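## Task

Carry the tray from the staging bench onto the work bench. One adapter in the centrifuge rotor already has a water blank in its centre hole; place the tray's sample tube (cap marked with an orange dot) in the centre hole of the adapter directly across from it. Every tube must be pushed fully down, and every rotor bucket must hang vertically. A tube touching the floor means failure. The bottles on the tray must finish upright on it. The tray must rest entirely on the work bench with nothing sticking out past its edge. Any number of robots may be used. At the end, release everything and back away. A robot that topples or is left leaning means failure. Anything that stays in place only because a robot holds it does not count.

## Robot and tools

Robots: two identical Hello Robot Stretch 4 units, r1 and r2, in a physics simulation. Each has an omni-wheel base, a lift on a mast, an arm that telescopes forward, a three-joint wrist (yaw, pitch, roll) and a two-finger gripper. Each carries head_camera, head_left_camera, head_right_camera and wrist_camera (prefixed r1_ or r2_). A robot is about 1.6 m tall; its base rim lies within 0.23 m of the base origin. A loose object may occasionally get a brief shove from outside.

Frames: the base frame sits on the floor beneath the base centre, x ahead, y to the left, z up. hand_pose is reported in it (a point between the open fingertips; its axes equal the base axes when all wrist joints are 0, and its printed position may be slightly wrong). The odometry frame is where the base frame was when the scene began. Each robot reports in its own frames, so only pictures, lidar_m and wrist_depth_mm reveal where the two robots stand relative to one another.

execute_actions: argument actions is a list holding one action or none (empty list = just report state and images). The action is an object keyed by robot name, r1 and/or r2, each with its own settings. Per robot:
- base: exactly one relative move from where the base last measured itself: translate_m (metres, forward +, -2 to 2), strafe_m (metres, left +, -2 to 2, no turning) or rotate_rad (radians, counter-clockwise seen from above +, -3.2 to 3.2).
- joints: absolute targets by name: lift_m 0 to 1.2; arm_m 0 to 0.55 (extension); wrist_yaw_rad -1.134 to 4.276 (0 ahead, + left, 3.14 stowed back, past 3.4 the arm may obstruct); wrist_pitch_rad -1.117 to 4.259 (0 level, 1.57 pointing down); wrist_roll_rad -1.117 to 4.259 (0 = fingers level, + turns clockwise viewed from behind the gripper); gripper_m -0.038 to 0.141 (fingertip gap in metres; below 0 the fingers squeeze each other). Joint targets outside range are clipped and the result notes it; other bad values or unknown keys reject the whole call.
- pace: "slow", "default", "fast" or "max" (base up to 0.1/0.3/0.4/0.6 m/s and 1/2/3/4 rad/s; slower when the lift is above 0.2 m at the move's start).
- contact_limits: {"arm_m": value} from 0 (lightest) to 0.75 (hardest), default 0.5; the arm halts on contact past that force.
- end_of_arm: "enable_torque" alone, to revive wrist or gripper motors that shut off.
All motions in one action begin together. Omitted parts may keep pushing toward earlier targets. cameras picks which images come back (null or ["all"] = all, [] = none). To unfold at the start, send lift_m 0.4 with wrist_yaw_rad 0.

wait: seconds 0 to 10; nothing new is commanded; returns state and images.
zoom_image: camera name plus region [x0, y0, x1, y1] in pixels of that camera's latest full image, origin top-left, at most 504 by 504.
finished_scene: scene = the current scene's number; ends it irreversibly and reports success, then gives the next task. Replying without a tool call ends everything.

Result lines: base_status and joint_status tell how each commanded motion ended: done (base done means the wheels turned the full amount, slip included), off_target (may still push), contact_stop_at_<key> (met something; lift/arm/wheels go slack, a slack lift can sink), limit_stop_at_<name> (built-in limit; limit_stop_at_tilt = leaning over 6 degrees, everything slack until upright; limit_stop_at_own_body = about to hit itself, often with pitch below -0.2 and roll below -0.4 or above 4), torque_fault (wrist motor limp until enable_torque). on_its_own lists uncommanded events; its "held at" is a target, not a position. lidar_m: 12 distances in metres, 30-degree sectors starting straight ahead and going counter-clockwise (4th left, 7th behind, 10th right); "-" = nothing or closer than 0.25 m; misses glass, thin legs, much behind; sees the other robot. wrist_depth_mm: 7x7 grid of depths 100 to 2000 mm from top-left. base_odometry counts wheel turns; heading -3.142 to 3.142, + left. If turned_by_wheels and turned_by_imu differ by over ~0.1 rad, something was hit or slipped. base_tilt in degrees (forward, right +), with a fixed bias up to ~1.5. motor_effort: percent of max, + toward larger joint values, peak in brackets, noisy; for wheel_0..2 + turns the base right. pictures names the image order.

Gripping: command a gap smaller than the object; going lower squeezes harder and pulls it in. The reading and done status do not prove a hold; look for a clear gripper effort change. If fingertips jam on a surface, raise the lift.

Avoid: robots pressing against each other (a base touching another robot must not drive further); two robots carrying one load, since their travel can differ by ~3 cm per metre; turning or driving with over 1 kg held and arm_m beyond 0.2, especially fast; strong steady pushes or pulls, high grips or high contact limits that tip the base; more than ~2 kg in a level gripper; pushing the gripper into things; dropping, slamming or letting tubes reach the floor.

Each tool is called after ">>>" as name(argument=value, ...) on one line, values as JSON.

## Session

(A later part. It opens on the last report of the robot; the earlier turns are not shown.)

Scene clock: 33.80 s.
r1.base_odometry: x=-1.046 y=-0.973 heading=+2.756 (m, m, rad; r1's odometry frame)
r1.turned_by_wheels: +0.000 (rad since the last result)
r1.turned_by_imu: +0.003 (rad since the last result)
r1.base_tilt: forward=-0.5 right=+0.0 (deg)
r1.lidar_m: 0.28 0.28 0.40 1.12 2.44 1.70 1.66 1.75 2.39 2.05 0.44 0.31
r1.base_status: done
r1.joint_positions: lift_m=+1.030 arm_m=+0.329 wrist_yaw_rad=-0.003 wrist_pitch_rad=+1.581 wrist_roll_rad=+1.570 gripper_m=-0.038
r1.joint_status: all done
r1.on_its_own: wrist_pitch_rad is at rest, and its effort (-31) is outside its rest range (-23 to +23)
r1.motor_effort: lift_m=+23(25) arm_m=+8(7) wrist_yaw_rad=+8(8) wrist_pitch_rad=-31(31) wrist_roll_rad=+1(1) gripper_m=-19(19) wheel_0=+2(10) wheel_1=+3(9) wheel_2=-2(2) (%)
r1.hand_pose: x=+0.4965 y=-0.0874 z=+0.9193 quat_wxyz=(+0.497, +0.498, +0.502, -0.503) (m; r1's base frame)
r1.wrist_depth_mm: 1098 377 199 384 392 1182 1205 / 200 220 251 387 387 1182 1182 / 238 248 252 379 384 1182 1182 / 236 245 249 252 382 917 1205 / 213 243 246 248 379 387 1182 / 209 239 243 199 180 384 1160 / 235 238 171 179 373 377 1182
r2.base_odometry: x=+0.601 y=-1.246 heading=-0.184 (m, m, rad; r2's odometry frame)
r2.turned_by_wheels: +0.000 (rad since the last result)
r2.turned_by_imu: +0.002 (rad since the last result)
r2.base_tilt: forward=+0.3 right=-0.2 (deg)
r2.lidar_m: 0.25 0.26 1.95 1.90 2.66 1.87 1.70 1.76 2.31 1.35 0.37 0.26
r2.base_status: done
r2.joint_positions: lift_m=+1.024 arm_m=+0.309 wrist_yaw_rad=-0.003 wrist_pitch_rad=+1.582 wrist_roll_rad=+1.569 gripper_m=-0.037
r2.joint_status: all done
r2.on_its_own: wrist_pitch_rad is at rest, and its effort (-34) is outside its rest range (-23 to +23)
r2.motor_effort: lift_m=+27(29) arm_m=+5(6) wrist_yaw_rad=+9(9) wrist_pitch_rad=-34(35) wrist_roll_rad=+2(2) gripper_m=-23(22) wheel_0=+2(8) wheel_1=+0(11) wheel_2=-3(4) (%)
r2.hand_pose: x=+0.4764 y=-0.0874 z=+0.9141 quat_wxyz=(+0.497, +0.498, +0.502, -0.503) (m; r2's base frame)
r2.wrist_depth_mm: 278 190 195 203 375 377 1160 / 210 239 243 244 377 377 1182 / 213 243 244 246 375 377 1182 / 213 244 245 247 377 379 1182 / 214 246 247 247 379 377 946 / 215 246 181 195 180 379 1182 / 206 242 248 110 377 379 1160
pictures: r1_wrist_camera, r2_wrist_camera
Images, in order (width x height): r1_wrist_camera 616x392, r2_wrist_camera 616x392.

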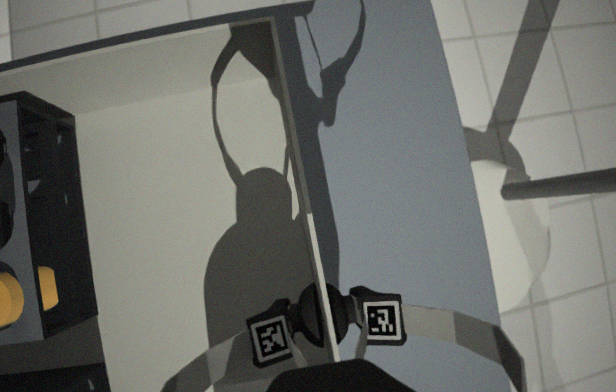

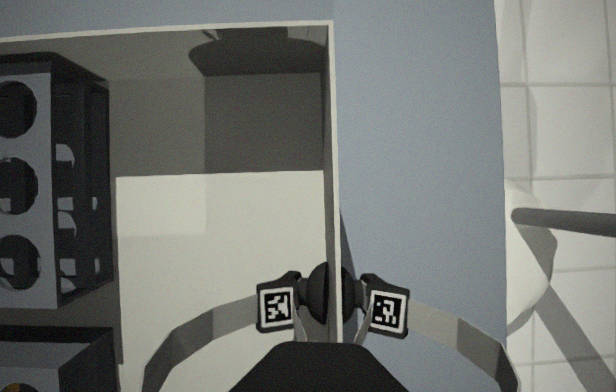

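>>> execute_actions(actions=[{"r2":{"base":{"translate_m":-0.02},"pace":"slow"}}], cameras=[])

>>> execute_actions(actions=[{"r2":{"base":{"rotate_rad":0.035},"joints":{"wrist_roll_rad":1.605},"pace":"slow"},"r1":{"base":{"strafe_m":-0.017},"pace":"slow"}}], cameras=[])

>>> execute_actions(actions=[{"r1":{"base":{"strafe_m":-0.6}},"r2":{"base":{"strafe_m":0.6}}}], cameras=["r2_wrist_camera","r1_wrist_camera"])

Scene clock: 35.43 s.
r1.base_odometry: x=-1.046 y=-0.973 heading=+2.756 (m, m, rad; r1's odometry frame)
r1.turned_by_wheels: +0.000 (rad since the last result)
r1.turned_by_imu: +0.000 (rad since the last result)
r1.base_tilt: forward=-0.4 right=+0.0 (deg)
r1.lidar_m: 0.28 0.30 0.41 1.09 2.42 1.69 1.66 1.74 2.40 2.07 0.43 0.30
r1.base_status: not commanded
r1.joint_positions: lift_m=+1.030 arm_m=+0.329 wrist_yaw_rad=-0.001 wrist_pitch_rad=+1.573 wrist_roll_rad=+1.570 gripper_m=-0.038
r1.joint_status: not commanded
r1.motor_effort: lift_m=+23(24) arm_m=+7(8) wrist_yaw_rad=+2(9) wrist_pitch_rad=-10(31) wrist_roll_rad=+0(0) gripper_m=-18(20) wheel_0=+2(2) wheel_1=+3(3) wheel_2=-2(2) (%)
r1.hand_pose: x=+0.4988 y=-0.0874 z=+0.9193 quat_wxyz=(+0.499, +0.499, +0.501, -0.501) (m; r1's base frame)
r1.wrist_depth_mm: 1098 379 201 387 392 1229 1205 / 204 222 251 384 389 1138 1205 / 242 249 253 377 384 1182 1182 / 238 248 250 377 384 878 1182 / 237 245 248 375 377 382 1160 / 213 242 245 200 182 379 1138 / 238 239 170 179 373 262 1138
r2.base_odometry: x=+0.581 y=-1.243 heading=-0.184 (m, m, rad; r2's odometry frame)
r2.turned_by_wheels: +0.000 (rad since the last result)
r2.turned_by_imu: +0.000 (rad since the last result)
r2.base_tilt: forward=+0.4 right=-0.2 (deg)
r2.lidar_m: 0.26 0.28 1.97 1.86 2.68 1.86 1.69 1.76 2.28 3.35 0.42 0.30
r2.base_status: done
r2.joint_positions: lift_m=+1.024 arm_m=+0.309 wrist_yaw_rad=-0.001 wrist_pitch_rad=+1.574 wrist_roll_rad=+1.569 gripper_m=-0.037
r2.joint_status: not commanded
r2.motor_effort: lift_m=+27(28) arm_m=+5(5) wrist_yaw_rad=+2(9) wrist_pitch_rad=-10(34) wrist_roll_rad=+2(2) gripper_m=-23(23) wheel_0=-1(2) wheel_1=+0(4) wheel_2=+0(3) (%)
r2.hand_pose: x=+0.4791 y=-0.0874 z=+0.9141 quat_wxyz=(+0.499, +0.499, +0.501, -0.501) (m; r2's base frame)
r2.wrist_depth_mm: 281 193 198 375 375 375 1160 / 209 245 245 246 375 375 1160 / 216 247 246 247 377 377 1160 / 216 247 248 248 377 377 1160 / 218 248 249 249 377 377 946 / 236 250 180 200 181 377 1160 / 216 248 251 110 377 377 1160
pictures: none
No camera images: the call's "cameras" was empty. Leave "cameras" out to get every camera's image.

Scene clock: 36.50 s.
r1.base_odometry: x=-1.039 y=-0.957 heading=+2.756 (m, m, rad; r1's odometry frame)
r1.turned_by_wheels: +0.000 (rad since the last result)
r1.turned_by_imu: +0.000 (rad since the last result)
r1.base_tilt: forward=-0.2 right=+0.1 (deg)
r1.lidar_m: 0.28 0.29 0.39 1.11 2.41 1.70 1.65 1.76 2.39 2.06 0.42 0.30
r1.base_status: done
r1.joint_positions: lift_m=+1.030 arm_m=+0.329 wrist_yaw_rad=-0.002 wrist_pitch_rad=+1.575 wrist_roll_rad=+1.570 gripper_m=-0.038
r1.joint_status: not commanded
r1.motor_effort: lift_m=+23(23) arm_m=+7(7) wrist_yaw_rad=+4(4) wrist_pitch_rad=-14(13) wrist_roll_rad=+1(1) gripper_m=-19(19) wheel_0=+4(7) wheel_1=+0(7) wheel_2=+0(2) (%)
r1.hand_pose: x=+0.4984 y=-0.0874 z=+0.9193 quat_wxyz=(+0.499, +0.499, +0.501, -0.501) (m; r1's base frame)
r1.wrist_depth_mm: 1138 1138 200 387 392 1205 1205 / 204 221 251 384 392 1160 1205 / 242 252 251 377 384 1160 1182 / 237 248 250 377 382 878 1160 / 237 245 248 251 379 384 1182 / 213 241 245 200 182 379 1160 / 237 240 173 189 373 375 1160
r2.base_odometry: x=+0.581 y=-1.243 heading=-0.150 (m, m, rad; r2's odometry frame)
r2.turned_by_wheels: +0.035 (rad since the last result)
r2.turned_by_imu: +0.035 (rad since the last result)
r2.base_tilt: forward=+0.3 right=-0.2 (deg)
r2.lidar_m: 0.26 0.27 1.96 1.87 2.53 1.81 1.69 1.75 2.39 1.23 0.41 0.27
r2.base_status: done
r2.joint_positions: lift_m=+1.024 arm_m=+0.309 wrist_yaw_rad=-0.001 wrist_pitch_rad=+1.575 wrist_roll_rad=+1.604 gripper_m=-0.037
r2.joint_status: all done
r2.motor_effort: lift_m=+27(27) arm_m=+5(5) wrist_yaw_rad=+3(3) wrist_pitch_rad=-15(11) wrist_roll_rad=+3(4) gripper_m=-25(25) wheel_0=+0(1) wheel_1=-2(0) wheel_2=-2(5) (%)
r2.hand_pose: x=+0.4787 y=-0.0874 z=+0.9141 quat_wxyz=(+0.490, +0.508, +0.492, -0.510) (m; r2's base frame)
r2.wrist_depth_mm: 281 193 197 375 375 375 1160 / 213 244 246 246 377 377 1160 / 216 245 246 247 375 377 1160 / 216 247 248 248 377 377 1160 / 218 248 249 249 377 379 946 / 236 249 181 205 181 379 1160 / 211 245 251 110 377 377 1182
pictures: none
No camera images: the call's "cameras" was empty. Leave "cameras" out to get every camera's image.

Scene clock: 39.83 s.
r1.base_odometry: x=-0.814 y=-0.401 heading=+2.756 (m, m, rad; r1's odometry frame)
r1.turned_by_wheels: +0.000 (rad since the last result)
r1.turned_by_imu: +0.004 (rad since the last result)
r1.base_tilt: forward=-0.3 right=+0.1 (deg)
r1.lidar_m: 0.47 0.39 0.42 1.12 2.40 1.71 1.66 1.76 2.38 1.46 1.49 0.52
r1.base_status: done
r1.joint_positions: lift_m=+1.030 arm_m=+0.329 wrist_yaw_rad=-0.003 wrist_pitch_rad=+1.578 wrist_roll_rad=+1.570 gripper_m=-0.038
r1.joint_status: not commanded
r1.on_its_own: wrist_pitch_rad is at rest, and its effort (-25) is outside its rest range (-23 to +23)
r1.motor_effort: lift_m=+23(24) arm_m=+7(7) wrist_yaw_rad=+7(7) wrist_pitch_rad=-25(25) wrist_roll_rad=+1(2) gripper_m=-20(19) wheel_0=+1(7) wheel_1=+2(12) wheel_2=-2(1) (%)
r1.hand_pose: x=+0.4972 y=-0.0874 z=+0.9193 quat_wxyz=(+0.498, +0.499, +0.501, -0.502) (m; r1's base frame)
r1.wrist_depth_mm: 1118 1118 202 1182 1138 1205 1229 / 199 224 252 1160 1182 1182 1160 / 239 250 252 1138 1160 1160 1182 / 238 246 248 1138 1138 960 1160 / 216 243 246 249 1118 946 1138 / 210 241 244 200 180 917 1138 / 236 238 171 180 1138 1118 1138
r2.base_odometry: x=+0.670 y=-0.649 heading=-0.150 (m, m, rad; r2's odometry frame)
r2.turned_by_wheels: +0.000 (rad since the last result)
r2.turned_by_imu: +0.003 (rad since the last result)
r2.base_tilt: forward=+0.3 right=-0.2 (deg)
r2.lidar_m: 0.42 3.11 1.30 1.28 2.53 1.84 1.72 1.79 2.42 1.10 0.49 0.49
r2.base_status: done
r2.joint_positions: lift_m=+1.024 arm_m=+0.309 wrist_yaw_rad=-0.003 wrist_pitch_rad=+1.579 wrist_roll_rad=+1.604 gripper_m=-0.037
r2.joint_status: not commanded
r2.on_its_own: wrist_pitch_rad is at rest, and its effort (-26) is outside its rest range (-23 to +23)
r2.motor_effort: lift_m=+27(27) arm_m=+6(5) wrist_yaw_rad=+6(6) wrist_pitch_rad=-26(26) wrist_roll_rad=+3(2) gripper_m=-22(26) wheel_0=+3(10) wheel_1=-1(9) wheel_2=-2(3) (%)
r2.hand_pose: x=+0.4773 y=-0.0874 z=+0.9141 quat_wxyz=(+0.489, +0.507, +0.493, -0.511) (m; r2's base frame)
r2.wrist_depth_mm: 191 187 200 204 1060 1160 1160 / 211 239 244 245 1160 1160 1160 / 214 245 246 246 1138 1138 1160 / 215 245 246 247 1160 931 1182 / 216 246 247 248 1160 946 1182 / 232 248 181 195 182 946 1160 / 206 243 250 110 1182 654 1182
pictures: r1_wrist_camera, r2_wrist_camera
Images, in order (width x height): r1_wrist_camera 616x392, r2_wrist_camera 616x392.

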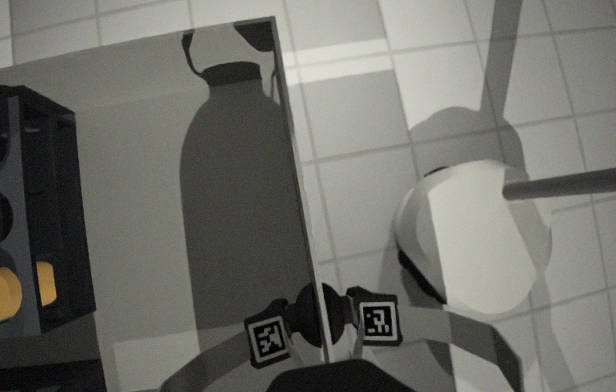

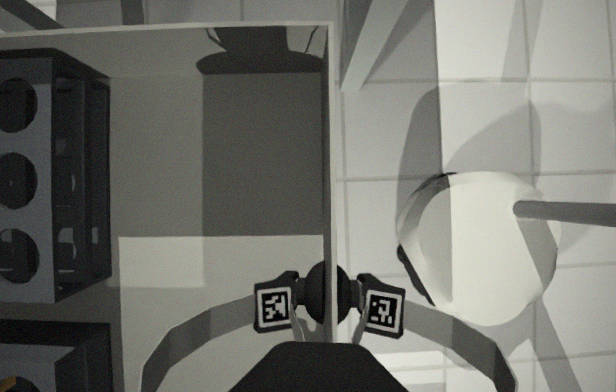

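>>> execute_actions(actions=[{"r2":{"base":{"translate_m":-0.035},"pace":"slow"}}], cameras=[])

>>> execute_actions(actions=[{"r1":{"base":{"strafe_m":-0.9}},"r2":{"base":{"strafe_m":0.9}}}], cameras=["r2_wrist_camera","r1_wrist_camera","r2_head_left_camera","r1_head_right_camera"])

Scene clock: 41.80 s.
r1.base_odometry: x=-0.814 y=-0.401 heading=+2.756 (m, m, rad; r1's odometry frame)
r1.turned_by_wheels: +0.000 (rad since the last result)
r1.turned_by_imu: +0.000 (rad since the last result)
r1.base_tilt: forward=-0.4 right=-0.1 (deg)
r1.lidar_m: 0.49 0.38 0.42 1.14 2.41 1.70 1.67 1.74 2.38 1.45 1.48 0.52
r1.base_status: not commanded
r1.joint_positions: lift_m=+1.030 arm_m=+0.329 wrist_yaw_rad=+0.002 wrist_pitch_rad=+1.565 wrist_roll_rad=+1.570 gripper_m=-0.038
r1.joint_status: not commanded
r1.motor_effort: lift_m=+23(23) arm_m=+6(8) wrist_yaw_rad=-7(7) wrist_pitch_rad=+15(24) wrist_roll_rad=+2(1) gripper_m=-20(18) wheel_0=+2(1) wheel_1=+2(2) wheel_2=-1(2) (%)
r1.hand_pose: x=+0.5018 y=-0.0874 z=+0.9193 quat_wxyz=(+0.502, +0.501, +0.499, -0.498) (m; r1's base frame)
r1.wrist_depth_mm: 1138 1138 205 1160 1160 1160 1182 / 211 226 250 1138 1160 1160 1205 / 248 255 257 1138 1118 1160 1205 / 243 252 254 1098 1138 931 946 / 241 248 248 1118 1138 917 946 / 236 244 245 199 188 931 1160 / 240 241 172 174 1138 640 1138
r2.base_odometry: x=+0.636 y=-0.644 heading=-0.150 (m, m, rad; r2's odometry frame)
r2.turned_by_wheels: +0.000 (rad since the last result)
r2.turned_by_imu: +0.001 (rad since the last result)
r2.base_tilt: forward=+0.3 right=-0.2 (deg)
r2.lidar_m: 0.44 3.14 1.28 1.26 2.47 1.80 1.68 1.75 2.38 1.31 0.51 0.48
r2.base_status: done
r2.joint_positions: lift_m=+1.024 arm_m=+0.309 wrist_yaw_rad=+0.003 wrist_pitch_rad=+1.563 wrist_roll_rad=+1.604 gripper_m=-0.037
r2.joint_status: not commanded
r2.motor_effort: lift_m=+27(27) arm_m=+4(5) wrist_yaw_rad=-8(9) wrist_pitch_rad=+22(27) wrist_roll_rad=+3(3) gripper_m=-23(22) wheel_0=-1(2) wheel_1=-1(1) wheel_2=+4(4) (%)
r2.hand_pose: x=+0.4827 y=-0.0874 z=+0.9141 quat_wxyz=(+0.494, +0.510, +0.490, -0.506) (m; r2's base frame)
r2.wrist_depth_mm: 193 189 201 1160 1160 1138 1138 / 214 244 243 244 1138 1138 1138 / 216 245 245 246 1160 1160 1160 / 219 248 247 249 1160 931 931 / 220 250 249 250 1182 931 931 / 243 253 180 201 182 931 1138 / 220 250 254 110 1160 1160 1160
pictures: none
No camera images: the call's "cameras" was empty. Leave "cameras" out to get every camera's image.

Scene clock: 46.13 s.
r1.base_odometry: x=-0.476 y=+0.433 heading=+2.757 (m, m, rad; r1's odometry frame)
r1.turned_by_wheels: +0.000 (rad since the last result)
r1.turned_by_imu: +0.005 (rad since the last result)
r1.base_tilt: forward=-0.1 right=+0.0 (deg)
r1.lidar_m: 0.48 3.16 1.16 1.22 2.37 1.74 1.67 1.74 2.39 1.19 0.61 0.52
r1.base_status: done
r1.joint_positions: lift_m=+1.030 arm_m=+0.329 wrist_yaw_rad=-0.001 wrist_pitch_rad=+1.571 wrist_roll_rad=+1.570 gripper_m=-0.038
r1.joint_status: not commanded
r1.motor_effort: lift_m=+23(23) arm_m=+6(6) wrist_yaw_rad=+1(7) wrist_pitch_rad=-5(15) wrist_roll_rad=+0(0) gripper_m=-19(18) wheel_0=+1(11) wheel_1=+2(9) wheel_2=+1(2) (%)
r1.hand_pose: x=+0.4996 y=-0.0874 z=+0.9193 quat_wxyz=(+0.500, +0.500, +0.500, -0.500) (m; r1's base frame)
r1.wrist_depth_mm: 991 1118 206 1118 1205 1205 1205 / 209 229 252 1138 1138 1182 1182 / 246 256 257 1160 1138 1138 1182 / 243 251 252 1118 1118 960 1138 / 217 248 249 1118 1138 931 1160 / 217 243 246 200 182 917 1160 / 238 239 170 178 1138 640 1138
r2.base_odometry: x=+0.770 y=+0.246 heading=-0.149 (m, m, rad; r2's odometry frame)
r2.turned_by_wheels: +0.000 (rad since the last result)
r2.turned_by_imu: +0.004 (rad since the last result)
r2.base_tilt: forward=+0.3 right=-0.2 (deg)
r2.lidar_m: 0.45 0.54 0.44 1.03 2.51 1.78 1.69 1.75 2.37 1.36 1.35 0.45
r2.base_status: done
r2.joint_positions: lift_m=+1.024 arm_m=+0.309 wrist_yaw_rad=+0.000 wrist_pitch_rad=+1.571 wrist_roll_rad=+1.604 gripper_m=-0.037
r2.joint_status: not commanded
r2.motor_effort: lift_m=+27(27) arm_m=+4(4) wrist_yaw_rad=+0(9) wrist_pitch_rad=-2(20) wrist_roll_rad=+1(3) gripper_m=-25(25) wheel_0=+1(8) wheel_1=+1(8) wheel_2=-1(3) (%)
r2.hand_pose: x=+0.4801 y=-0.0874 z=+0.9141 quat_wxyz=(+0.491, +0.508, +0.491, -0.508) (m; r2's base frame)
r2.wrist_depth_mm: 189 191 203 1160 1138 1160 1138 / 213 242 243 244 1138 1160 1160 / 214 244 244 245 1160 1160 1160 / 216 247 248 248 1160 931 946 / 219 249 250 249 1160 931 946 / 241 251 181 198 183 931 1160 / 208 252 253 110 1160 1160 1160
pictures: r1_head_right_camera, r1_wrist_camera, r2_head_left_camera, r2_wrist_camera
Images, in order (width x height): r1_head_right_camera 420x672, r1_wrist_camera 616x392, r2_head_left_camera 420x672, r2_wrist_camera 616x392.

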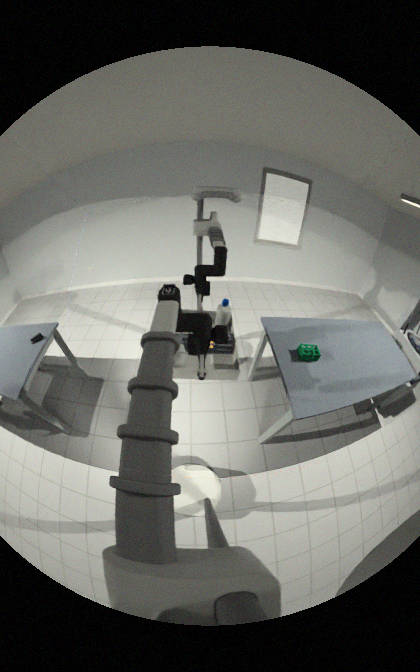

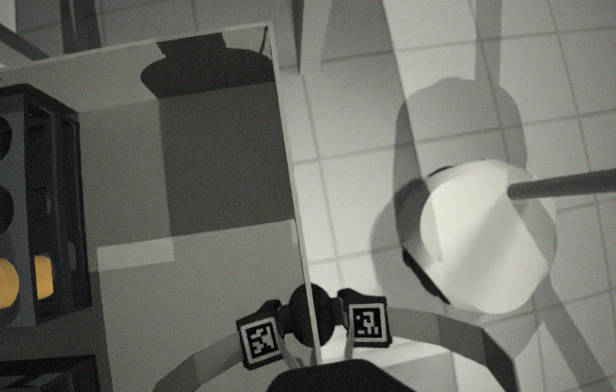

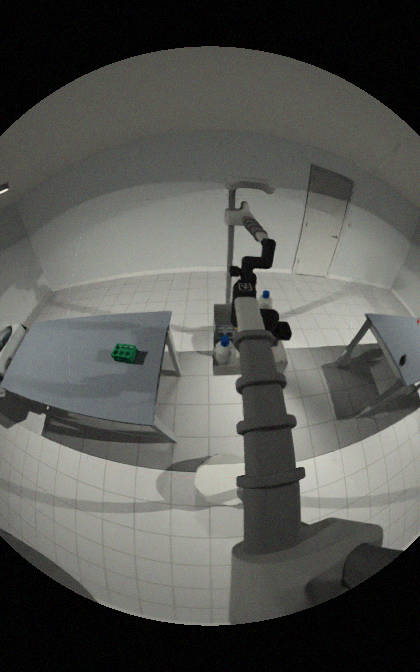

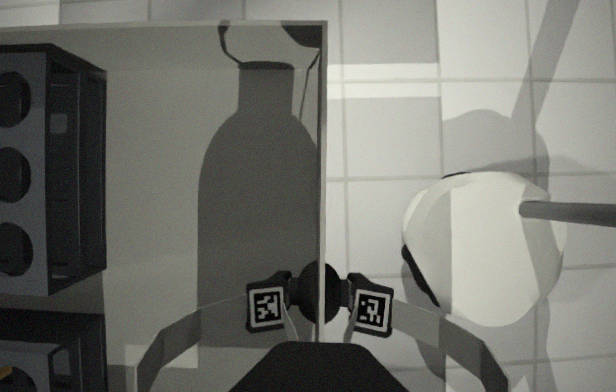

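>>> execute_actions(actions=[{"r1":{"base":{"strafe_m":-1.15},"joints":{"lift_m":1.06}},"r2":{"base":{"strafe_m":1.15},"joints":{"lift_m":1.055,"arm_m":0.298}}}], cameras=["r2_wrist_camera","r1_wrist_camera","r2_head_left_camera","r1_head_right_camera"])

Scene clock: 51.63 s.
r1.base_odometry: x=-0.044 y=+1.499 heading=+2.757 (m, m, rad; r1's odometry frame)
r1.turned_by_wheels: +0.000 (rad since the last result)
r1.turned_by_imu: +0.005 (rad since the last result)
r1.base_tilt: forward=-0.3 right=+0.1 (deg)
r1.lidar_m: 0.29 0.32 0.44 2.30 2.36 1.74 1.67 1.76 2.38 1.17 0.42 0.31
r1.base_status: done
r1.joint_positions: lift_m=+1.060 arm_m=+0.329 wrist_yaw_rad=-0.002 wrist_pitch_rad=+1.576 wrist_roll_rad=+1.570 gripper_m=-0.038
r1.joint_status: all done
r1.motor_effort: lift_m=+23(25) arm_m=+6(6) wrist_yaw_rad=+7(6) wrist_pitch_rad=-17(18) wrist_roll_rad=-2(1) gripper_m=-20(20) wheel_0=+0(4) wheel_1=+0(8) wheel_2=-1(2) (%)
r1.hand_pose: x=+0.4982 y=-0.0874 z=+0.9493 quat_wxyz=(+0.498, +0.499, +0.501, -0.502) (m; r1's base frame)
r1.wrist_depth_mm: 399 407 208 418 421 1205 1229 / 206 232 254 415 418 1205 1229 / 241 255 257 410 415 1205 1229 / 224 251 254 404 413 960 1182 / 216 247 250 252 404 960 1205 / 220 242 246 200 181 960 1182 / 236 239 173 190 404 402 1182
r2.base_odometry: x=+0.941 y=+1.383 heading=-0.150 (m, m, rad; r2's odometry frame)
r2.turned_by_wheels: +0.000 (rad since the last result)
r2.turned_by_imu: +0.004 (rad since the last result)
r2.base_tilt: forward=+0.3 right=-0.2 (deg)
r2.lidar_m: 0.25 0.25 0.37 1.26 2.54 1.78 1.71 1.80 2.42 2.49 0.36 0.27
r2.base_status: done
r2.joint_positions: lift_m=+1.054 arm_m=+0.299 wrist_yaw_rad=-0.002 wrist_pitch_rad=+1.576 wrist_roll_rad=+1.605 gripper_m=-0.037
r2.joint_status: all done
r2.motor_effort: lift_m=+27(28) arm_m=-4(1) wrist_yaw_rad=+5(5) wrist_pitch_rad=-18(17) wrist_roll_rad=+1(2) gripper_m=-25(23) wheel_0=+0(9) wheel_1=-1(11) wheel_2=-2(1) (%)
r2.hand_pose: x=+0.4678 y=-0.0874 z=+0.9441 quat_wxyz=(+0.490, +0.508, +0.492, -0.510) (m; r2's base frame)
r2.wrist_depth_mm: 186 197 206 206 404 407 1205 / 207 240 240 242 407 407 1182 / 213 242 243 244 407 410 1205 / 215 245 245 246 407 410 1205 / 217 247 248 248 410 410 1182 / 238 250 181 202 182 410 1205 / 204 250 253 110 410 281 1205
pictures: r1_head_right_camera, r1_wrist_camera, r2_head_left_camera, r2_wrist_camera
Images, in order (width x height): r1_head_right_camera 420x672, r1_wrist_camera 616x392, r2_head_left_camera 420x672, r2_wrist_camera 616x392.

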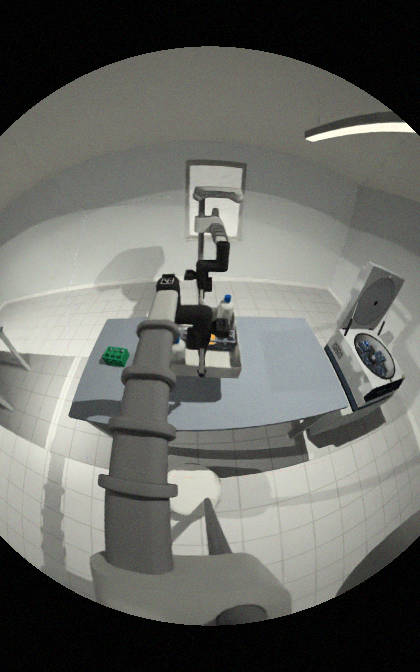

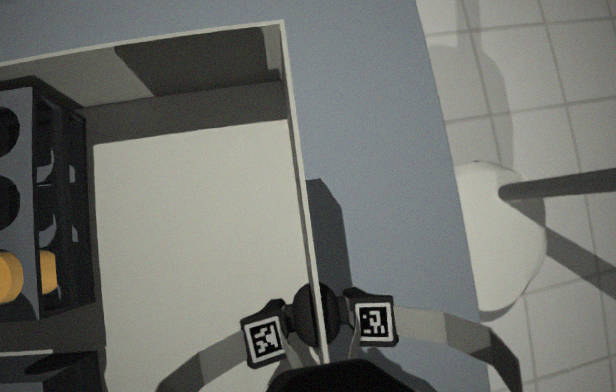

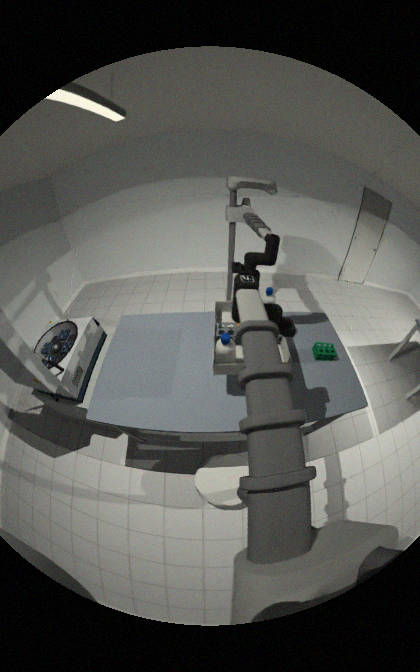

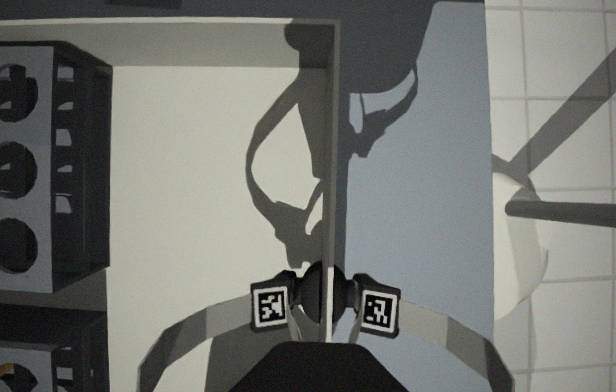

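>>> execute_actions(actions=[{"r1":{"joints":{"lift_m":0.912},"pace":"slow"},"r2":{"joints":{"lift_m":0.905,"arm_m":0.288},"pace":"slow"}}], cameras=[])

>>> execute_actions(actions=[{"r1":{"joints":{"gripper_m":0.07}},"r2":{"joints":{"gripper_m":0.07}}}], cameras=[])

>>> execute_actions(actions=[{"r1":{"joints":{"lift_m":1.05}},"r2":{"joints":{"lift_m":1.05}}}], cameras=[])

>>> execute_actions(actions=[{"r1":{"joints":{"arm_m":0.5},"pace":"slow"},"r2":{"base":{"translate_m":-0.6},"joints":{"arm_m":0},"pace":"fast"}}], cameras=["r1_wrist_camera","r2_head_camera"])

Scene clock: 54.37 s.
r1.base_odometry: x=-0.044 y=+1.499 heading=+2.757 (m, m, rad; r1's odometry frame)
r1.turned_by_wheels: +0.000 (rad since the last result)
r1.turned_by_imu: +0.000 (rad since the last result)
r1.base_tilt: forward=-0.5 right=-0.1 (deg)
r1.lidar_m: 0.28 0.31 0.41 2.30 2.37 1.72 1.67 1.74 2.40 1.19 0.44 0.33
r1.base_status: not commanded
r1.joint_positions: lift_m=+0.912 arm_m=+0.329 wrist_yaw_rad=-0.002 wrist_pitch_rad=+1.572 wrist_roll_rad=+1.570 gripper_m=-0.038
r1.joint_status: all done
r1.motor_effort: lift_m=+18(23) arm_m=+6(6) wrist_yaw_rad=+4(6) wrist_pitch_rad=-7(17) wrist_roll_rad=-2(1) gripper_m=-19(19) wheel_0=+0(0) wheel_1=+0(0) wheel_2=-1(1) (%)
r1.hand_pose: x=+0.4994 y=-0.0874 z=+0.8017 quat_wxyz=(+0.499, +0.500, +0.500, -0.501) (m; r1's base frame)
r1.wrist_depth_mm: 258 262 205 266 270 272 1098 / 211 233 256 264 267 270 1078 / 245 253 255 263 265 268 1060 / 242 250 253 259 262 266 750 / 218 247 248 253 260 265 266 / 219 244 247 199 182 262 262 / 236 242 170 177 256 203 260
r2.base_odometry: x=+0.941 y=+1.383 heading=-0.150 (m, m, rad; r2's odometry frame)
r2.turned_by_wheels: +0.000 (rad since the last result)
r2.turned_by_imu: +0.000 (rad since the last result)
r2.base_tilt: forward=+0.3 right=-0.2 (deg)
r2.lidar_m: 0.25 0.27 0.35 1.27 2.54 1.81 1.73 1.78 2.42 2.48 0.37 0.25
r2.base_status: not commanded
r2.joint_positions: lift_m=+0.905 arm_m=+0.289 wrist_yaw_rad=-0.001 wrist_pitch_rad=+1.572 wrist_roll_rad=+1.605 gripper_m=-0.037
r2.joint_status: all done
r2.motor_effort: lift_m=+18(25) arm_m=-5(5) wrist_yaw_rad=+3(6) wrist_pitch_rad=-4(18) wrist_roll_rad=+1(1) gripper_m=-24(24) wheel_0=+1(0) wheel_1=-1(1) wheel_2=-2(2) (%)
r2.hand_pose: x=+0.4594 y=-0.0874 z=+0.7949 quat_wxyz=(+0.491, +0.508, +0.491, -0.509) (m; r2's base frame)
r2.wrist_depth_mm: 188 198 206 255 256 255 255 / 216 246 246 247 256 256 256 / 216 247 247 247 256 256 256 / 217 247 248 248 256 257 256 / 219 249 250 250 257 257 257 / 241 251 180 198 183 257 257 / 221 251 252 110 257 257 257
pictures: none
No camera images: the call's "cameras" was empty. Leave "cameras" out to get every camera's image.

Scene clock: 56.13 s.
r1.base_odometry: x=-0.044 y=+1.499 heading=+2.757 (m, m, rad; r1's odometry frame)
r1.turned_by_wheels: +0.000 (rad since the last result)
r1.turned_by_imu: +0.000 (rad since the last result)
r1.base_tilt: forward=-0.4 right=+0.0 (deg)
r1.lidar_m: 0.29 0.31 0.44 2.29 2.38 1.74 1.66 1.74 2.41 1.18 0.44 0.32
r1.base_status: not commanded
r1.joint_positions: lift_m=+0.912 arm_m=+0.329 wrist_yaw_rad=+0.000 wrist_pitch_rad=+1.570 wrist_roll_rad=+1.570 gripper_m=+0.070
r1.joint_status: all done
r1.motor_effort: lift_m=+18(18) arm_m=+6(6) wrist_yaw_rad=+0(4) wrist_pitch_rad=-2(10) wrist_roll_rad=-2(1) gripper_m=-2(19) wheel_0=+0(0) wheel_1=+0(0) wheel_2=-1(1) (%)
r1.hand_pose: x=+0.5000 y=-0.0874 z=+0.8017 quat_wxyz=(+0.500, +0.500, +0.500, -0.500) (m; r1's base frame)
r1.wrist_depth_mm: 259 263 209 267 272 273 1098 / 207 236 258 266 268 272 1078 / 230 258 259 264 266 268 1042 / 226 255 257 260 264 266 723 / 222 253 256 257 262 264 267 / 227 250 252 255 196 263 265 / 231 249 182 190 258 258 263
r2.base_odometry: x=+0.941 y=+1.383 heading=-0.150 (m, m, rad; r2's odometry frame)
r2.turned_by_wheels: +0.000 (rad since the last result)
r2.turned_by_imu: +0.000 (rad since the last result)
r2.base_tilt: forward=+0.4 right=-0.1 (deg)
r2.lidar_m: 0.25 0.25 0.34 1.28 2.55 1.80 1.72 1.79 2.43 2.48 0.37 0.25
r2.base_status: not commanded
r2.joint_positions: lift_m=+0.905 arm_m=+0.289 wrist_yaw_rad=+0.000 wrist_pitch_rad=+1.570 wrist_roll_rad=+1.605 gripper_m=+0.070
r2.joint_status: all done
r2.motor_effort: lift_m=+17(18) arm_m=-5(5) wrist_yaw_rad=+0(3) wrist_pitch_rad=-2(6) wrist_roll_rad=+1(0) gripper_m=-3(21) wheel_0=+0(0) wheel_1=-1(1) wheel_2=-2(2) (%)
r2.hand_pose: x=+0.4598 y=-0.0874 z=+0.7949 quat_wxyz=(+0.491, +0.509, +0.491, -0.508) (m; r2's base frame)
r2.wrist_depth_mm: 206 200 206 206 257 256 256 / 213 249 255 255 257 257 256 / 225 255 255 256 257 257 256 / 226 256 256 255 257 257 257 / 226 256 256 256 258 258 257 / 253 256 198 255 195 258 258 / 213 254 256 110 258 258 258
pictures: none
No camera images: the call's "cameras" was empty. Leave "cameras" out to get every camera's image.

Scene clock: 57.80 s.
r1.base_odometry: x=-0.044 y=+1.499 heading=+2.757 (m, m, rad; r1's odometry frame)
r1.turned_by_wheels: +0.000 (rad since the last result)
r1.turned_by_imu: +0.000 (rad since the last result)
r1.base_tilt: forward=-0.3 right=+0.0 (deg)
r1.lidar_m: 0.29 0.32 0.43 2.30 2.37 1.72 1.66 1.75 2.42 1.16 0.44 0.32
r1.base_status: not commanded
r1.joint_positions: lift_m=+1.050 arm_m=+0.329 wrist_yaw_rad=+0.000 wrist_pitch_rad=+1.570 wrist_roll_rad=+1.570 gripper_m=+0.070
r1.joint_status: all done
r1.motor_effort: lift_m=+21(21) arm_m=+6(6) wrist_yaw_rad=+0(0) wrist_pitch_rad=-2(2) wrist_roll_rad=-1(1) gripper_m=-2(3) wheel_0=+0(0) wheel_1=+1(1) wheel_2=-1(1) (%)
r1.hand_pose: x=+0.5000 y=-0.0874 z=+0.9395 quat_wxyz=(+0.500, +0.500, +0.500, -0.500) (m; r1's base frame)
r1.wrist_depth_mm: 397 399 404 404 415 1205 1205 / 394 399 399 407 410 1182 1205 / 362 362 394 399 402 1182 1182 / 382 362 392 397 404 960 1182 / 327 330 389 394 402 946 1182 / 382 379 387 392 196 402 1160 / 377 353 181 345 397 397 1160
r2.base_odometry: x=+0.941 y=+1.383 heading=-0.150 (m, m, rad; r2's odometry frame)
r2.turned_by_wheels: +0.000 (rad since the last result)
r2.turned_by_imu: +0.000 (rad since the last result)
r2.base_tilt: forward=+0.3 right=-0.2 (deg)
r2.lidar_m: 0.25 0.25 0.33 1.27 2.52 1.78 1.70 1.79 2.44 2.48 0.38 0.25
r2.base_status: not commanded
r2.joint_positions: lift_m=+1.050 arm_m=+0.289 wrist_yaw_rad=+0.000 wrist_pitch_rad=+1.570 wrist_roll_rad=+1.605 gripper_m=+0.070
r2.joint_status: all done
r2.motor_effort: lift_m=+25(25) arm_m=-5(5) wrist_yaw_rad=+0(1) wrist_pitch_rad=+0(2) wrist_roll_rad=+1(1) gripper_m=-4(1) wheel_0=+0(0) wheel_1=-1(1) wheel_2=-2(2) (%)
r2.hand_pose: x=+0.4599 y=-0.0874 z=+0.9394 quat_wxyz=(+0.491, +0.509, +0.491, -0.508) (m; r2's base frame)
r2.wrist_depth_mm: 404 404 404 404 402 402 1182 / 404 404 404 402 404 402 1182 / 384 342 402 402 402 402 1182 / 402 373 402 402 404 404 1182 / 404 375 404 402 404 404 1182 / 342 342 198 402 195 404 1182 / 404 343 402 110 404 404 1182
pictures: none
No camera images: the call's "cameras" was empty. Leave "cameras" out to get every camera's image.

Scene clock: 61.03 s.
r1.base_odometry: x=-0.044 y=+1.499 heading=+2.757 (m, m, rad; r1's odometry frame)
r1.turned_by_wheels: +0.000 (rad since the last result)
r1.turned_by_imu: +0.000 (rad since the last result)
r1.base_tilt: forward=-0.4 right=+0.0 (deg)
r1.lidar_m: 0.28 0.31 0.44 2.28 2.38 1.75 1.66 1.76 2.41 1.18 0.44 0.32
r1.base_status: not commanded
r1.joint_positions: lift_m=+1.050 arm_m=+0.499 wrist_yaw_rad=+0.000 wrist_pitch_rad=+1.570 wrist_roll_rad=+1.570 gripper_m=+0.070
r1.joint_status: all done
r1.motor_effort: lift_m=+21(21) arm_m=+7(8) wrist_yaw_rad=+0(1) wrist_pitch_rad=+0(2) wrist_roll_rad=+0(1) gripper_m=-2(2) wheel_0=+0(0) wheel_1=+0(0) wheel_2=-1(1) (%)
r1.hand_pose: x=+0.6697 y=-0.0874 z=+0.9395 quat_wxyz=(+0.500, +0.500, +0.500, -0.500) (m; r1's base frame)
r1.wrist_depth_mm: 399 399 404 407 413 418 421 / 397 397 402 404 404 413 418 / 248 320 392 397 407 407 413 / 252 325 392 338 402 402 407 / 382 387 392 392 394 399 407 / 382 382 366 340 196 389 404 / 377 379 182 329 351 260 397
r2.base_odometry: x=+0.348 y=+1.473 heading=-0.150 (m, m, rad; r2's odometry frame)
r2.turned_by_wheels: +0.000 (rad since the last result)
r2.turned_by_imu: +0.004 (rad since the last result)
r2.base_tilt: forward=+0.3 right=-0.1 (deg)
r2.lidar_m: 0.81 0.85 1.32 2.71 1.69 1.15 1.07 1.13 1.60 3.70 2.62 0.88
r2.base_status: done
r2.joint_positions: lift_m=+1.050 arm_m=+0.001 wrist_yaw_rad=+0.000 wrist_pitch_rad=+1.570 wrist_roll_rad=+1.605 gripper_m=+0.070
r2.joint_status: all done
r2.motor_effort: lift_m=+24(24) arm_m=-5(3) wrist_yaw_rad=+0(2) wrist_pitch_rad=-1(1) wrist_roll_rad=+0(1) gripper_m=-3(3) wheel_0=+0(5) wheel_1=-1(7) wheel_2=-2(10) (%)
r2.hand_pose: x=+0.1720 y=-0.0874 z=+0.9394 quat_wxyz=(+0.492, +0.509, +0.491, -0.508) (m; r2's base frame)
r2.wrist_depth_mm: 1182 1182 1182 1182 1182 1182 1182 / 1182 1182 1182 1182 1182 1182 1182 / 1182 1182 1182 1182 1182 1160 1182 / 1205 1205 1205 1182 960 1182 1182 / 1182 1182 1182 976 976 1205 370 / 1205 1182 198 1205 195 1182 1182 / 1182 1205 1182 110 1205 1182 1182
pictures: r1_wrist_camera, r2_head_camera
Images, in order (width x height): r1_wrist_camera 616x392, r2_head_camera 420x560.

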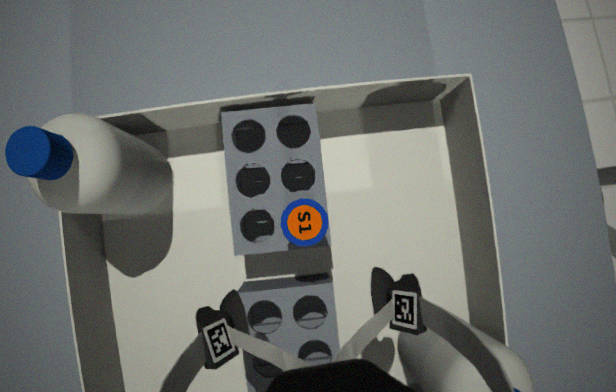

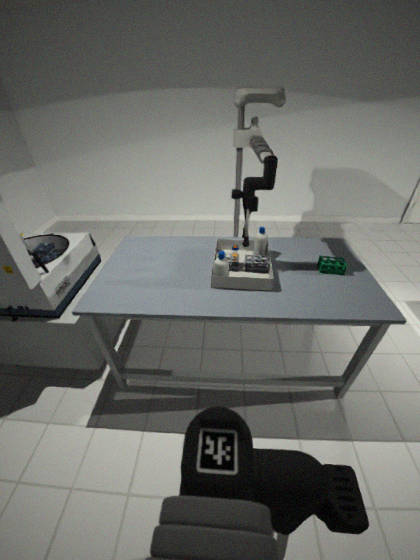

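>>> execute_actions(actions=[{"r1":{"base":{"strafe_m":-0.04},"joints":{"arm_m":0.493,"lift_m":1.01}}}], cameras=["r1_wrist_camera"])

Scene clock: 62.43 s.
r1.base_odometry: x=-0.029 y=+1.536 heading=+2.757 (m, m, rad; r1's odometry frame)
r1.turned_by_wheels: +0.000 (rad since the last result)
r1.turned_by_imu: +0.001 (rad since the last result)
r1.base_tilt: forward=-0.3 right=+0.1 (deg)
r1.lidar_m: 0.29 0.29 0.43 2.35 2.37 1.73 1.66 1.74 2.41 1.19 0.42 0.30
r1.base_status: done
r1.joint_positions: lift_m=+1.010 arm_m=+0.494 wrist_yaw_rad=+0.000 wrist_pitch_rad=+1.570 wrist_roll_rad=+1.570 gripper_m=+0.070
r1.joint_status: all done
r1.motor_effort: lift_m=+15(19) arm_m=-7(10) wrist_yaw_rad=-1(0) wrist_pitch_rad=-1(2) wrist_roll_rad=-1(1) gripper_m=-2(3) wheel_0=+2(14) wheel_1=+1(7) wheel_2=+0(1) (%)
r1.hand_pose: x=+0.6654 y=-0.0874 z=+0.9000 quat_wxyz=(+0.500, +0.500, +0.500, -0.500) (m; r1's base frame)
r1.wrist_depth_mm: 357 362 366 366 373 375 379 / 357 359 362 364 368 373 375 / 353 353 330 327 359 364 373 / 211 306 351 349 359 355 366 / 213 345 349 297 355 357 368 / 309 343 345 330 196 329 362 / 298 342 182 291 351 310 362
r2.base_odometry: x=+0.348 y=+1.473 heading=-0.150 (m, m, rad; r2's odometry frame)
r2.turned_by_wheels: +0.000 (rad since the last result)
r2.turned_by_imu: +0.000 (rad since the last result)
r2.base_tilt: forward=+0.3 right=-0.2 (deg)
r2.lidar_m: 0.82 0.87 1.31 2.72 1.65 1.15 1.09 1.15 1.59 3.68 2.62 0.88
r2.base_status: not commanded
r2.joint_positions: lift_m=+1.050 arm_m=+0.001 wrist_yaw_rad=+0.000 wrist_pitch_rad=+1.570 wrist_roll_rad=+1.605 gripper_m=+0.070
r2.joint_status: not commanded
r2.motor_effort: lift_m=+24(24) arm_m=-5(5) wrist_yaw_rad=+0(0) wrist_pitch_rad=+0(1) wrist_roll_rad=+1(1) gripper_m=-5(6) wheel_0=+0(0) wheel_1=-1(1) wheel_2=-1(1) (%)
r2.hand_pose: x=+0.1720 y=-0.0874 z=+0.9394 quat_wxyz=(+0.492, +0.509, +0.491, -0.508) (m; r2's base frame)
r2.wrist_depth_mm: 1205 1182 1182 1182 1205 1182 1182 / 1182 1182 1205 1205 1182 1182 1182 / 1182 1182 1205 1182 1182 1182 1182 / 1205 1182 1182 1182 976 1182 1182 / 1205 1205 1205 976 976 1182 370 / 1205 1182 198 1182 194 1182 1182 / 1205 1205 1205 110 1182 1182 1205
pictures: r1_wrist_camera
Images, in order (width x height): r1_wrist_camera 616x392.

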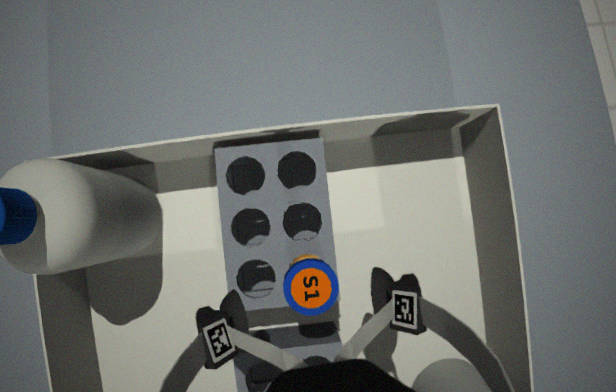

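>>> execute_actions(actions=[{"r1":{"joints":{"lift_m":0.98}}}], cameras=["r1_wrist_camera"])

>>> execute_actions(actions=[{"r1":{"joints":{"gripper_m":0.01}}}], cameras=["r1_wrist_camera"])

>>> execute_actions(actions=[{"r1":{"joints":{"lift_m":1.2}},"r2":{"base":{"strafe_m":0.4}}}], cameras=["r1_wrist_camera","r2_head_camera"])

Scene clock: 64.20 s.
r1.base_odometry: x=-0.029 y=+1.536 heading=+2.757 (m, m, rad; r1's odometry frame)
r1.turned_by_wheels: +0.000 (rad since the last result)
r1.turned_by_imu: +0.000 (rad since the last result)
r1.base_tilt: forward=-0.3 right=+0.1 (deg)
r1.lidar_m: 0.29 0.31 0.44 2.35 2.36 1.72 1.66 1.74 2.40 1.19 0.44 0.32
r1.base_status: not commanded
r1.joint_positions: lift_m=+0.980 arm_m=+0.494 wrist_yaw_rad=+0.000 wrist_pitch_rad=+1.570 wrist_roll_rad=+1.570 gripper_m=+0.070
r1.joint_status: all done
r1.motor_effort: lift_m=+15(15) arm_m=-7(8) wrist_yaw_rad=+0(0) wrist_pitch_rad=-1(1) wrist_roll_rad=+0(1) gripper_m=-2(3) wheel_0=+2(2) wheel_1=+1(1) wheel_2=+0(0) (%)
r1.hand_pose: x=+0.6654 y=-0.0874 z=+0.8700 quat_wxyz=(+0.500, +0.500, +0.500, -0.500) (m; r1's base frame)
r1.wrist_depth_mm: 327 332 334 338 342 347 347 / 327 329 330 334 338 342 345 / 324 322 277 286 332 319 340 / 191 306 320 268 330 330 340 / 198 317 319 265 325 327 336 / 291 317 297 263 196 327 272 / 286 314 182 262 322 312 277
r2.base_odometry: x=+0.348 y=+1.473 heading=-0.150 (m, m, rad; r2's odometry frame)
r2.turned_by_wheels: +0.000 (rad since the last result)
r2.turned_by_imu: +0.000 (rad since the last result)
r2.base_tilt: forward=+0.3 right=-0.2 (deg)
r2.lidar_m: 0.80 0.87 1.33 2.72 1.68 1.19 1.09 1.13 1.60 3.69 2.65 0.86
r2.base_status: not commanded
r2.joint_positions: lift_m=+1.050 arm_m=+0.001 wrist_yaw_rad=+0.000 wrist_pitch_rad=+1.570 wrist_roll_rad=+1.605 gripper_m=+0.070
r2.joint_status: not commanded
r2.motor_effort: lift_m=+24(23) arm_m=-5(5) wrist_yaw_rad=+0(0) wrist_pitch_rad=+1(1) wrist_roll_rad=+0(1) gripper_m=-5(6) wheel_0=+0(0) wheel_1=-1(1) wheel_2=-2(1) (%)
r2.hand_pose: x=+0.1720 y=-0.0874 z=+0.9394 quat_wxyz=(+0.492, +0.509, +0.491, -0.508) (m; r2's base frame)
r2.wrist_depth_mm: 1205 1182 1182 1182 1182 1182 1182 / 1182 1182 1182 1182 1160 1182 1182 / 1205 1182 1182 1182 1182 1182 1182 / 1182 1205 1182 1182 960 1182 1182 / 1182 1182 1205 960 976 1182 368 / 1182 1182 198 1182 195 1182 1182 / 1205 1205 1205 110 1182 1205 1182
pictures: r1_wrist_camera
Images, in order (width x height): r1_wrist_camera 616x392.

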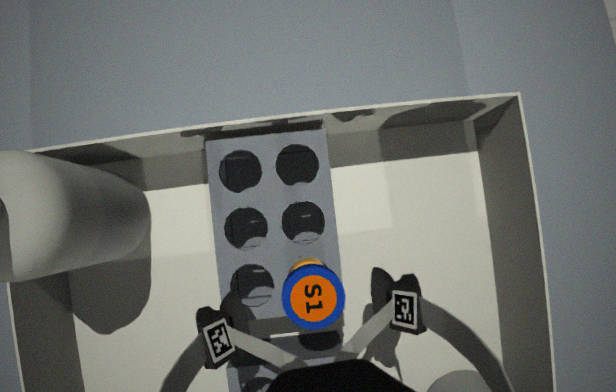

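Scene clock: 65.60 s.
r1.base_odometry: x=-0.029 y=+1.536 heading=+2.757 (m, m, rad; r1's odometry frame)
r1.turned_by_wheels: +0.000 (rad since the last result)
r1.turned_by_imu: +0.000 (rad since the last result)
r1.base_tilt: forward=-0.4 right=+0.1 (deg)
r1.lidar_m: 0.29 0.29 0.45 2.35 2.38 1.75 1.66 1.73 2.39 1.17 0.43 0.32
r1.base_status: not commanded
r1.joint_positions: lift_m=+0.980 arm_m=+0.494 wrist_yaw_rad=+0.000 wrist_pitch_rad=+1.570 wrist_roll_rad=+1.570 gripper_m=+0.010
r1.joint_status: all done
r1.motor_effort: lift_m=+15(15) arm_m=-8(7) wrist_yaw_rad=+0(0) wrist_pitch_rad=-2(1) wrist_roll_rad=-2(0) gripper_m=-12(11) wheel_0=+2(2) wheel_1=+1(1) wheel_2=+0(0) (%)
r1.hand_pose: x=+0.6654 y=-0.0874 z=+0.8700 quat_wxyz=(+0.500, +0.500, +0.500, -0.500) (m; r1's base frame)
r1.wrist_depth_mm: 329 332 334 338 340 345 345 / 325 329 330 336 340 340 343 / 324 324 276 286 330 319 343 / 191 306 320 303 330 330 336 / 198 319 317 265 329 329 338 / 291 315 319 196 189 325 271 / 283 314 176 260 322 296 274
r2.base_odometry: x=+0.348 y=+1.473 heading=-0.150 (m, m, rad; r2's odometry frame)
r2.turned_by_wheels: +0.000 (rad since the last result)
r2.turned_by_imu: +0.000 (rad since the last result)
r2.base_tilt: forward=+0.4 right=-0.2 (deg)
r2.lidar_m: 0.83 0.85 1.32 2.70 1.70 1.17 1.10 1.13 1.62 3.70 2.64 0.87
r2.base_status: not commanded
r2.joint_positions: lift_m=+1.050 arm_m=+0.001 wrist_yaw_rad=+0.000 wrist_pitch_rad=+1.570 wrist_roll_rad=+1.605 gripper_m=+0.070
r2.joint_status: not commanded
r2.motor_effort: lift_m=+24(24) arm_m=-5(5) wrist_yaw_rad=+0(0) wrist_pitch_rad=+0(1) wrist_roll_rad=+1(0) gripper_m=-2(4) wheel_0=+0(0) wheel_1=-1(1) wheel_2=-1(2) (%)
r2.hand_pose: x=+0.1720 y=-0.0874 z=+0.9394 quat_wxyz=(+0.492, +0.509, +0.491, -0.508) (m; r2's base frame)
r2.wrist_depth_mm: 1182 1182 1182 1182 1182 1182 1182 / 1205 1182 1182 1182 1182 1182 1182 / 1205 1182 1182 1182 1182 1182 1182 / 1182 1182 1182 1182 976 1182 1182 / 1182 1182 1182 976 976 1205 370 / 1205 1182 198 1205 195 1182 1182 / 1205 1182 1182 110 1182 1182 1205
pictures: r1_wrist_camera
Images, in order (width x height): r1_wrist_camera 616x392.

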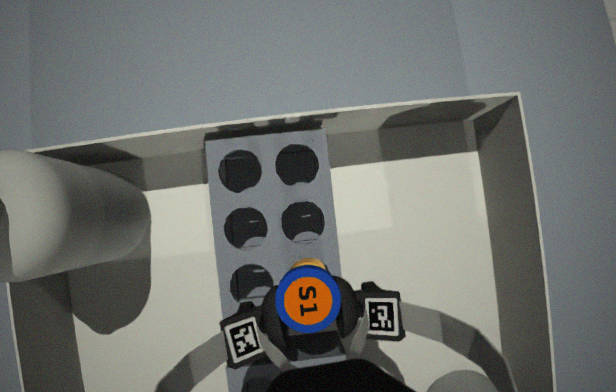

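Scene clock: 68.27 s.
r1.base_odometry: x=-0.029 y=+1.536 heading=+2.757 (m, m, rad; r1's odometry frame)
r1.turned_by_wheels: +0.000 (rad since the last result)
r1.turned_by_imu: +0.000 (rad since the last result)
r1.base_tilt: forward=-0.2 right=+0.1 (deg)
r1.lidar_m: 0.26 0.31 0.41 2.36 2.37 1.74 1.65 1.75 2.41 1.17 0.44 0.32
r1.base_status: not commanded
r1.joint_positions: lift_m=+1.200 arm_m=+0.494 wrist_yaw_rad=+0.000 wrist_pitch_rad=+1.570 wrist_roll_rad=+1.570 gripper_m=+0.010
r1.joint_status: all done
r1.motor_effort: lift_m=+21(22) arm_m=-7(8) wrist_yaw_rad=+0(0) wrist_pitch_rad=-1(1) wrist_roll_rad=-3(0) gripper_m=-11(11) wheel_0=+2(2) wheel_1=+1(2) wheel_2=+0(0) (%)
r1.hand_pose: x=+0.6654 y=-0.0874 z=+1.0895 quat_wxyz=(+0.500, +0.500, +0.500, -0.500) (m; r1's base frame)
r1.wrist_depth_mm: 544 544 559 559 564 574 1366 / 539 549 559 559 564 569 1366 / 539 549 549 549 559 564 1336 / 530 530 539 544 549 559 1138 / 525 530 535 535 544 554 1229 / 521 530 530 195 188 549 1308 / 525 525 177 473 407 404 946
r2.base_odometry: x=+0.407 y=+1.868 heading=-0.150 (m, m, rad; r2's odometry frame)
r2.turned_by_wheels: +0.000 (rad since the last result)
r2.turned_by_imu: +0.002 (rad since the last result)
r2.base_tilt: forward=+0.3 right=-0.1 (deg)
r2.lidar_m: 0.82 0.85 1.31 2.32 1.68 1.22 1.08 1.14 1.57 3.46 1.21 0.86
r2.base_status: done
r2.joint_positions: lift_m=+1.050 arm_m=+0.001 wrist_yaw_rad=+0.000 wrist_pitch_rad=+1.570 wrist_roll_rad=+1.605 gripper_m=+0.070
r2.joint_status: not commanded
r2.motor_effort: lift_m=+23(24) arm_m=-5(5) wrist_yaw_rad=+0(0) wrist_pitch_rad=+0(0) wrist_roll_rad=+1(1) gripper_m=-5(4) wheel_0=+0(11) wheel_1=+0(6) wheel_2=+0(2) (%)
r2.hand_pose: x=+0.1720 y=-0.0874 z=+0.9394 quat_wxyz=(+0.492, +0.509, +0.491, -0.508) (m; r2's base frame)
r2.wrist_depth_mm: 1205 1182 1182 1182 1182 1182 1182 / 1182 1182 1182 1182 1182 1182 1182 / 1205 1205 1182 1182 1182 1182 1182 / 1205 1205 1205 1182 960 1182 1205 / 1182 1205 1205 960 960 1182 368 / 1182 1182 198 1182 195 1182 1182 / 1182 1205 1182 110 1205 1182 1182
pictures: r1_wrist_camera, r2_head_camera
Images, in order (width x height): r1_wrist_camera 616x392, r2_head_camera 420x560.

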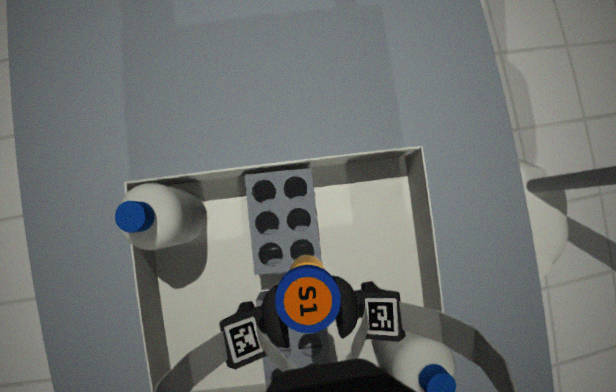

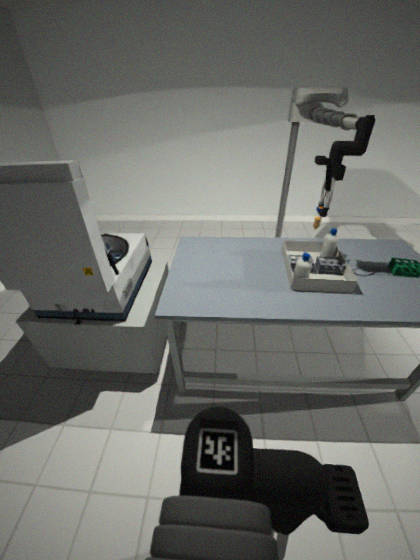

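>>> execute_actions(actions=[{"r1":{"base":{"strafe_m":-0.62},"joints":{"arm_m":0.4}}}], cameras=["r1_wrist_camera","r2_head_camera","r1_head_right_camera"])

Scene clock: 71.97 s.
r1.base_odometry: x=+0.204 y=+2.111 heading=+2.757 (m, m, rad; r1's odometry frame)
r1.turned_by_wheels: +0.000 (rad since the last result)
r1.turned_by_imu: +0.003 (rad since the last result)
r1.base_tilt: forward=-0.2 right=+0.1 (deg)
r1.lidar_m: 0.28 0.29 0.42 1.23 2.37 1.74 1.65 1.75 2.34 1.15 0.48 0.31
r1.base_status: done
r1.joint_positions: lift_m=+1.200 arm_m=+0.401 wrist_yaw_rad=+0.000 wrist_pitch_rad=+1.570 wrist_roll_rad=+1.570 gripper_m=+0.010
r1.joint_status: all done
r1.motor_effort: lift_m=+21(21) arm_m=-7(9) wrist_yaw_rad=-1(2) wrist_pitch_rad=-1(1) wrist_roll_rad=-2(1) gripper_m=-11(11) wheel_0=+0(10) wheel_1=+1(11) wheel_2=+0(0) (%)
r1.hand_pose: x=+0.5724 y=-0.0874 z=+1.0895 quat_wxyz=(+0.500, +0.500, +0.500, -0.500) (m; r1's base frame)
r1.wrist_depth_mm: 585 597 668 732 1308 1366 1366 / 1336 741 759 759 1308 1336 1397 / 1281 831 842 559 559 1336 1336 / 535 539 544 544 554 1118 1336 / 535 535 535 549 554 1098 1308 / 525 530 535 195 187 549 1308 / 521 525 177 539 539 544 1308
r2.base_odometry: x=+0.407 y=+1.868 heading=-0.150 (m, m, rad; r2's odometry frame)
r2.turned_by_wheels: +0.000 (rad since the last result)
r2.turned_by_imu: +0.000 (rad since the last result)
r2.base_tilt: forward=+0.2 right=-0.1 (deg)
r2.lidar_m: 0.82 0.84 1.29 2.31 1.66 1.20 1.10 1.15 1.60 3.44 1.21 0.89
r2.base_status: not commanded
r2.joint_positions: lift_m=+1.050 arm_m=+0.001 wrist_yaw_rad=+0.000 wrist_pitch_rad=+1.570 wrist_roll_rad=+1.605 gripper_m=+0.070
r2.joint_status: not commanded
r2.motor_effort: lift_m=+23(24) arm_m=-5(5) wrist_yaw_rad=+0(0) wrist_pitch_rad=-1(1) wrist_roll_rad=+1(0) gripper_m=-2(3) wheel_0=+0(0) wheel_1=+0(0) wheel_2=-1(0) (%)
r2.hand_pose: x=+0.1720 y=-0.0874 z=+0.9394 quat_wxyz=(+0.492, +0.509, +0.491, -0.508) (m; r2's base frame)
r2.wrist_depth_mm: 1182 1182 1182 1205 1182 1182 1182 / 1182 1182 1182 1160 1182 1205 1182 / 1182 1205 1182 1182 1182 1182 1160 / 1205 1182 1205 1182 976 1182 1182 / 1205 1182 1182 976 960 1182 368 / 1205 1182 197 1205 195 1182 1182 / 1205 1205 1205 110 1182 1182 1182
pictures: r1_head_right_camera, r1_wrist_camera, r2_head_camera
Images, in order (width x height): r1_head_right_camera 420x672, r1_wrist_camera 616x392, r2_head_camera 420x560.

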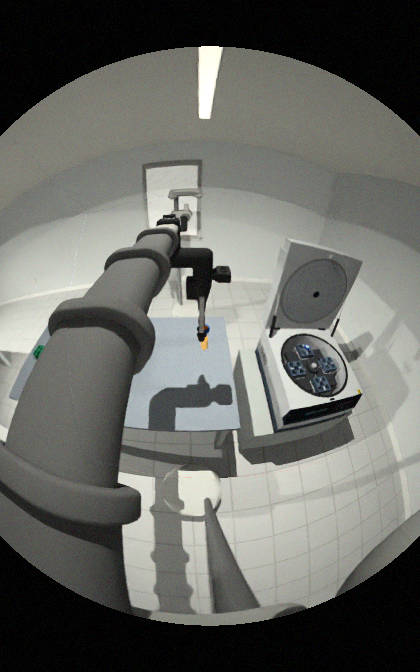

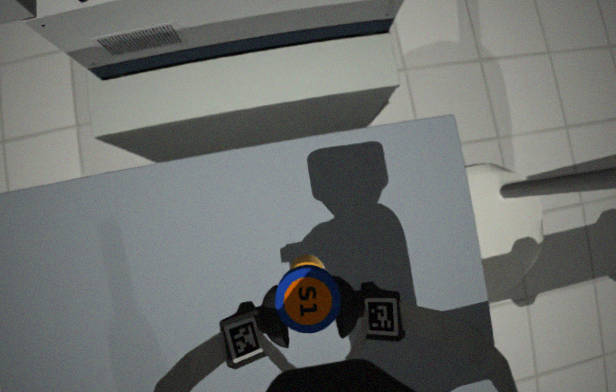

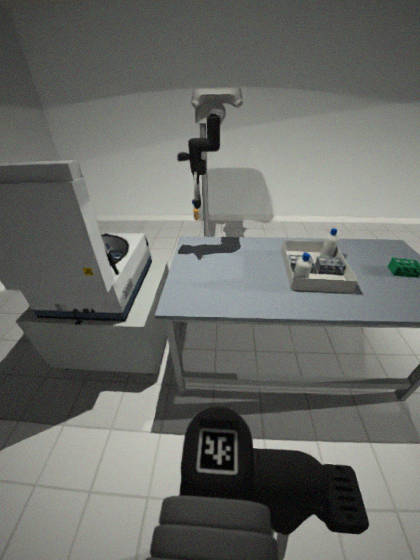

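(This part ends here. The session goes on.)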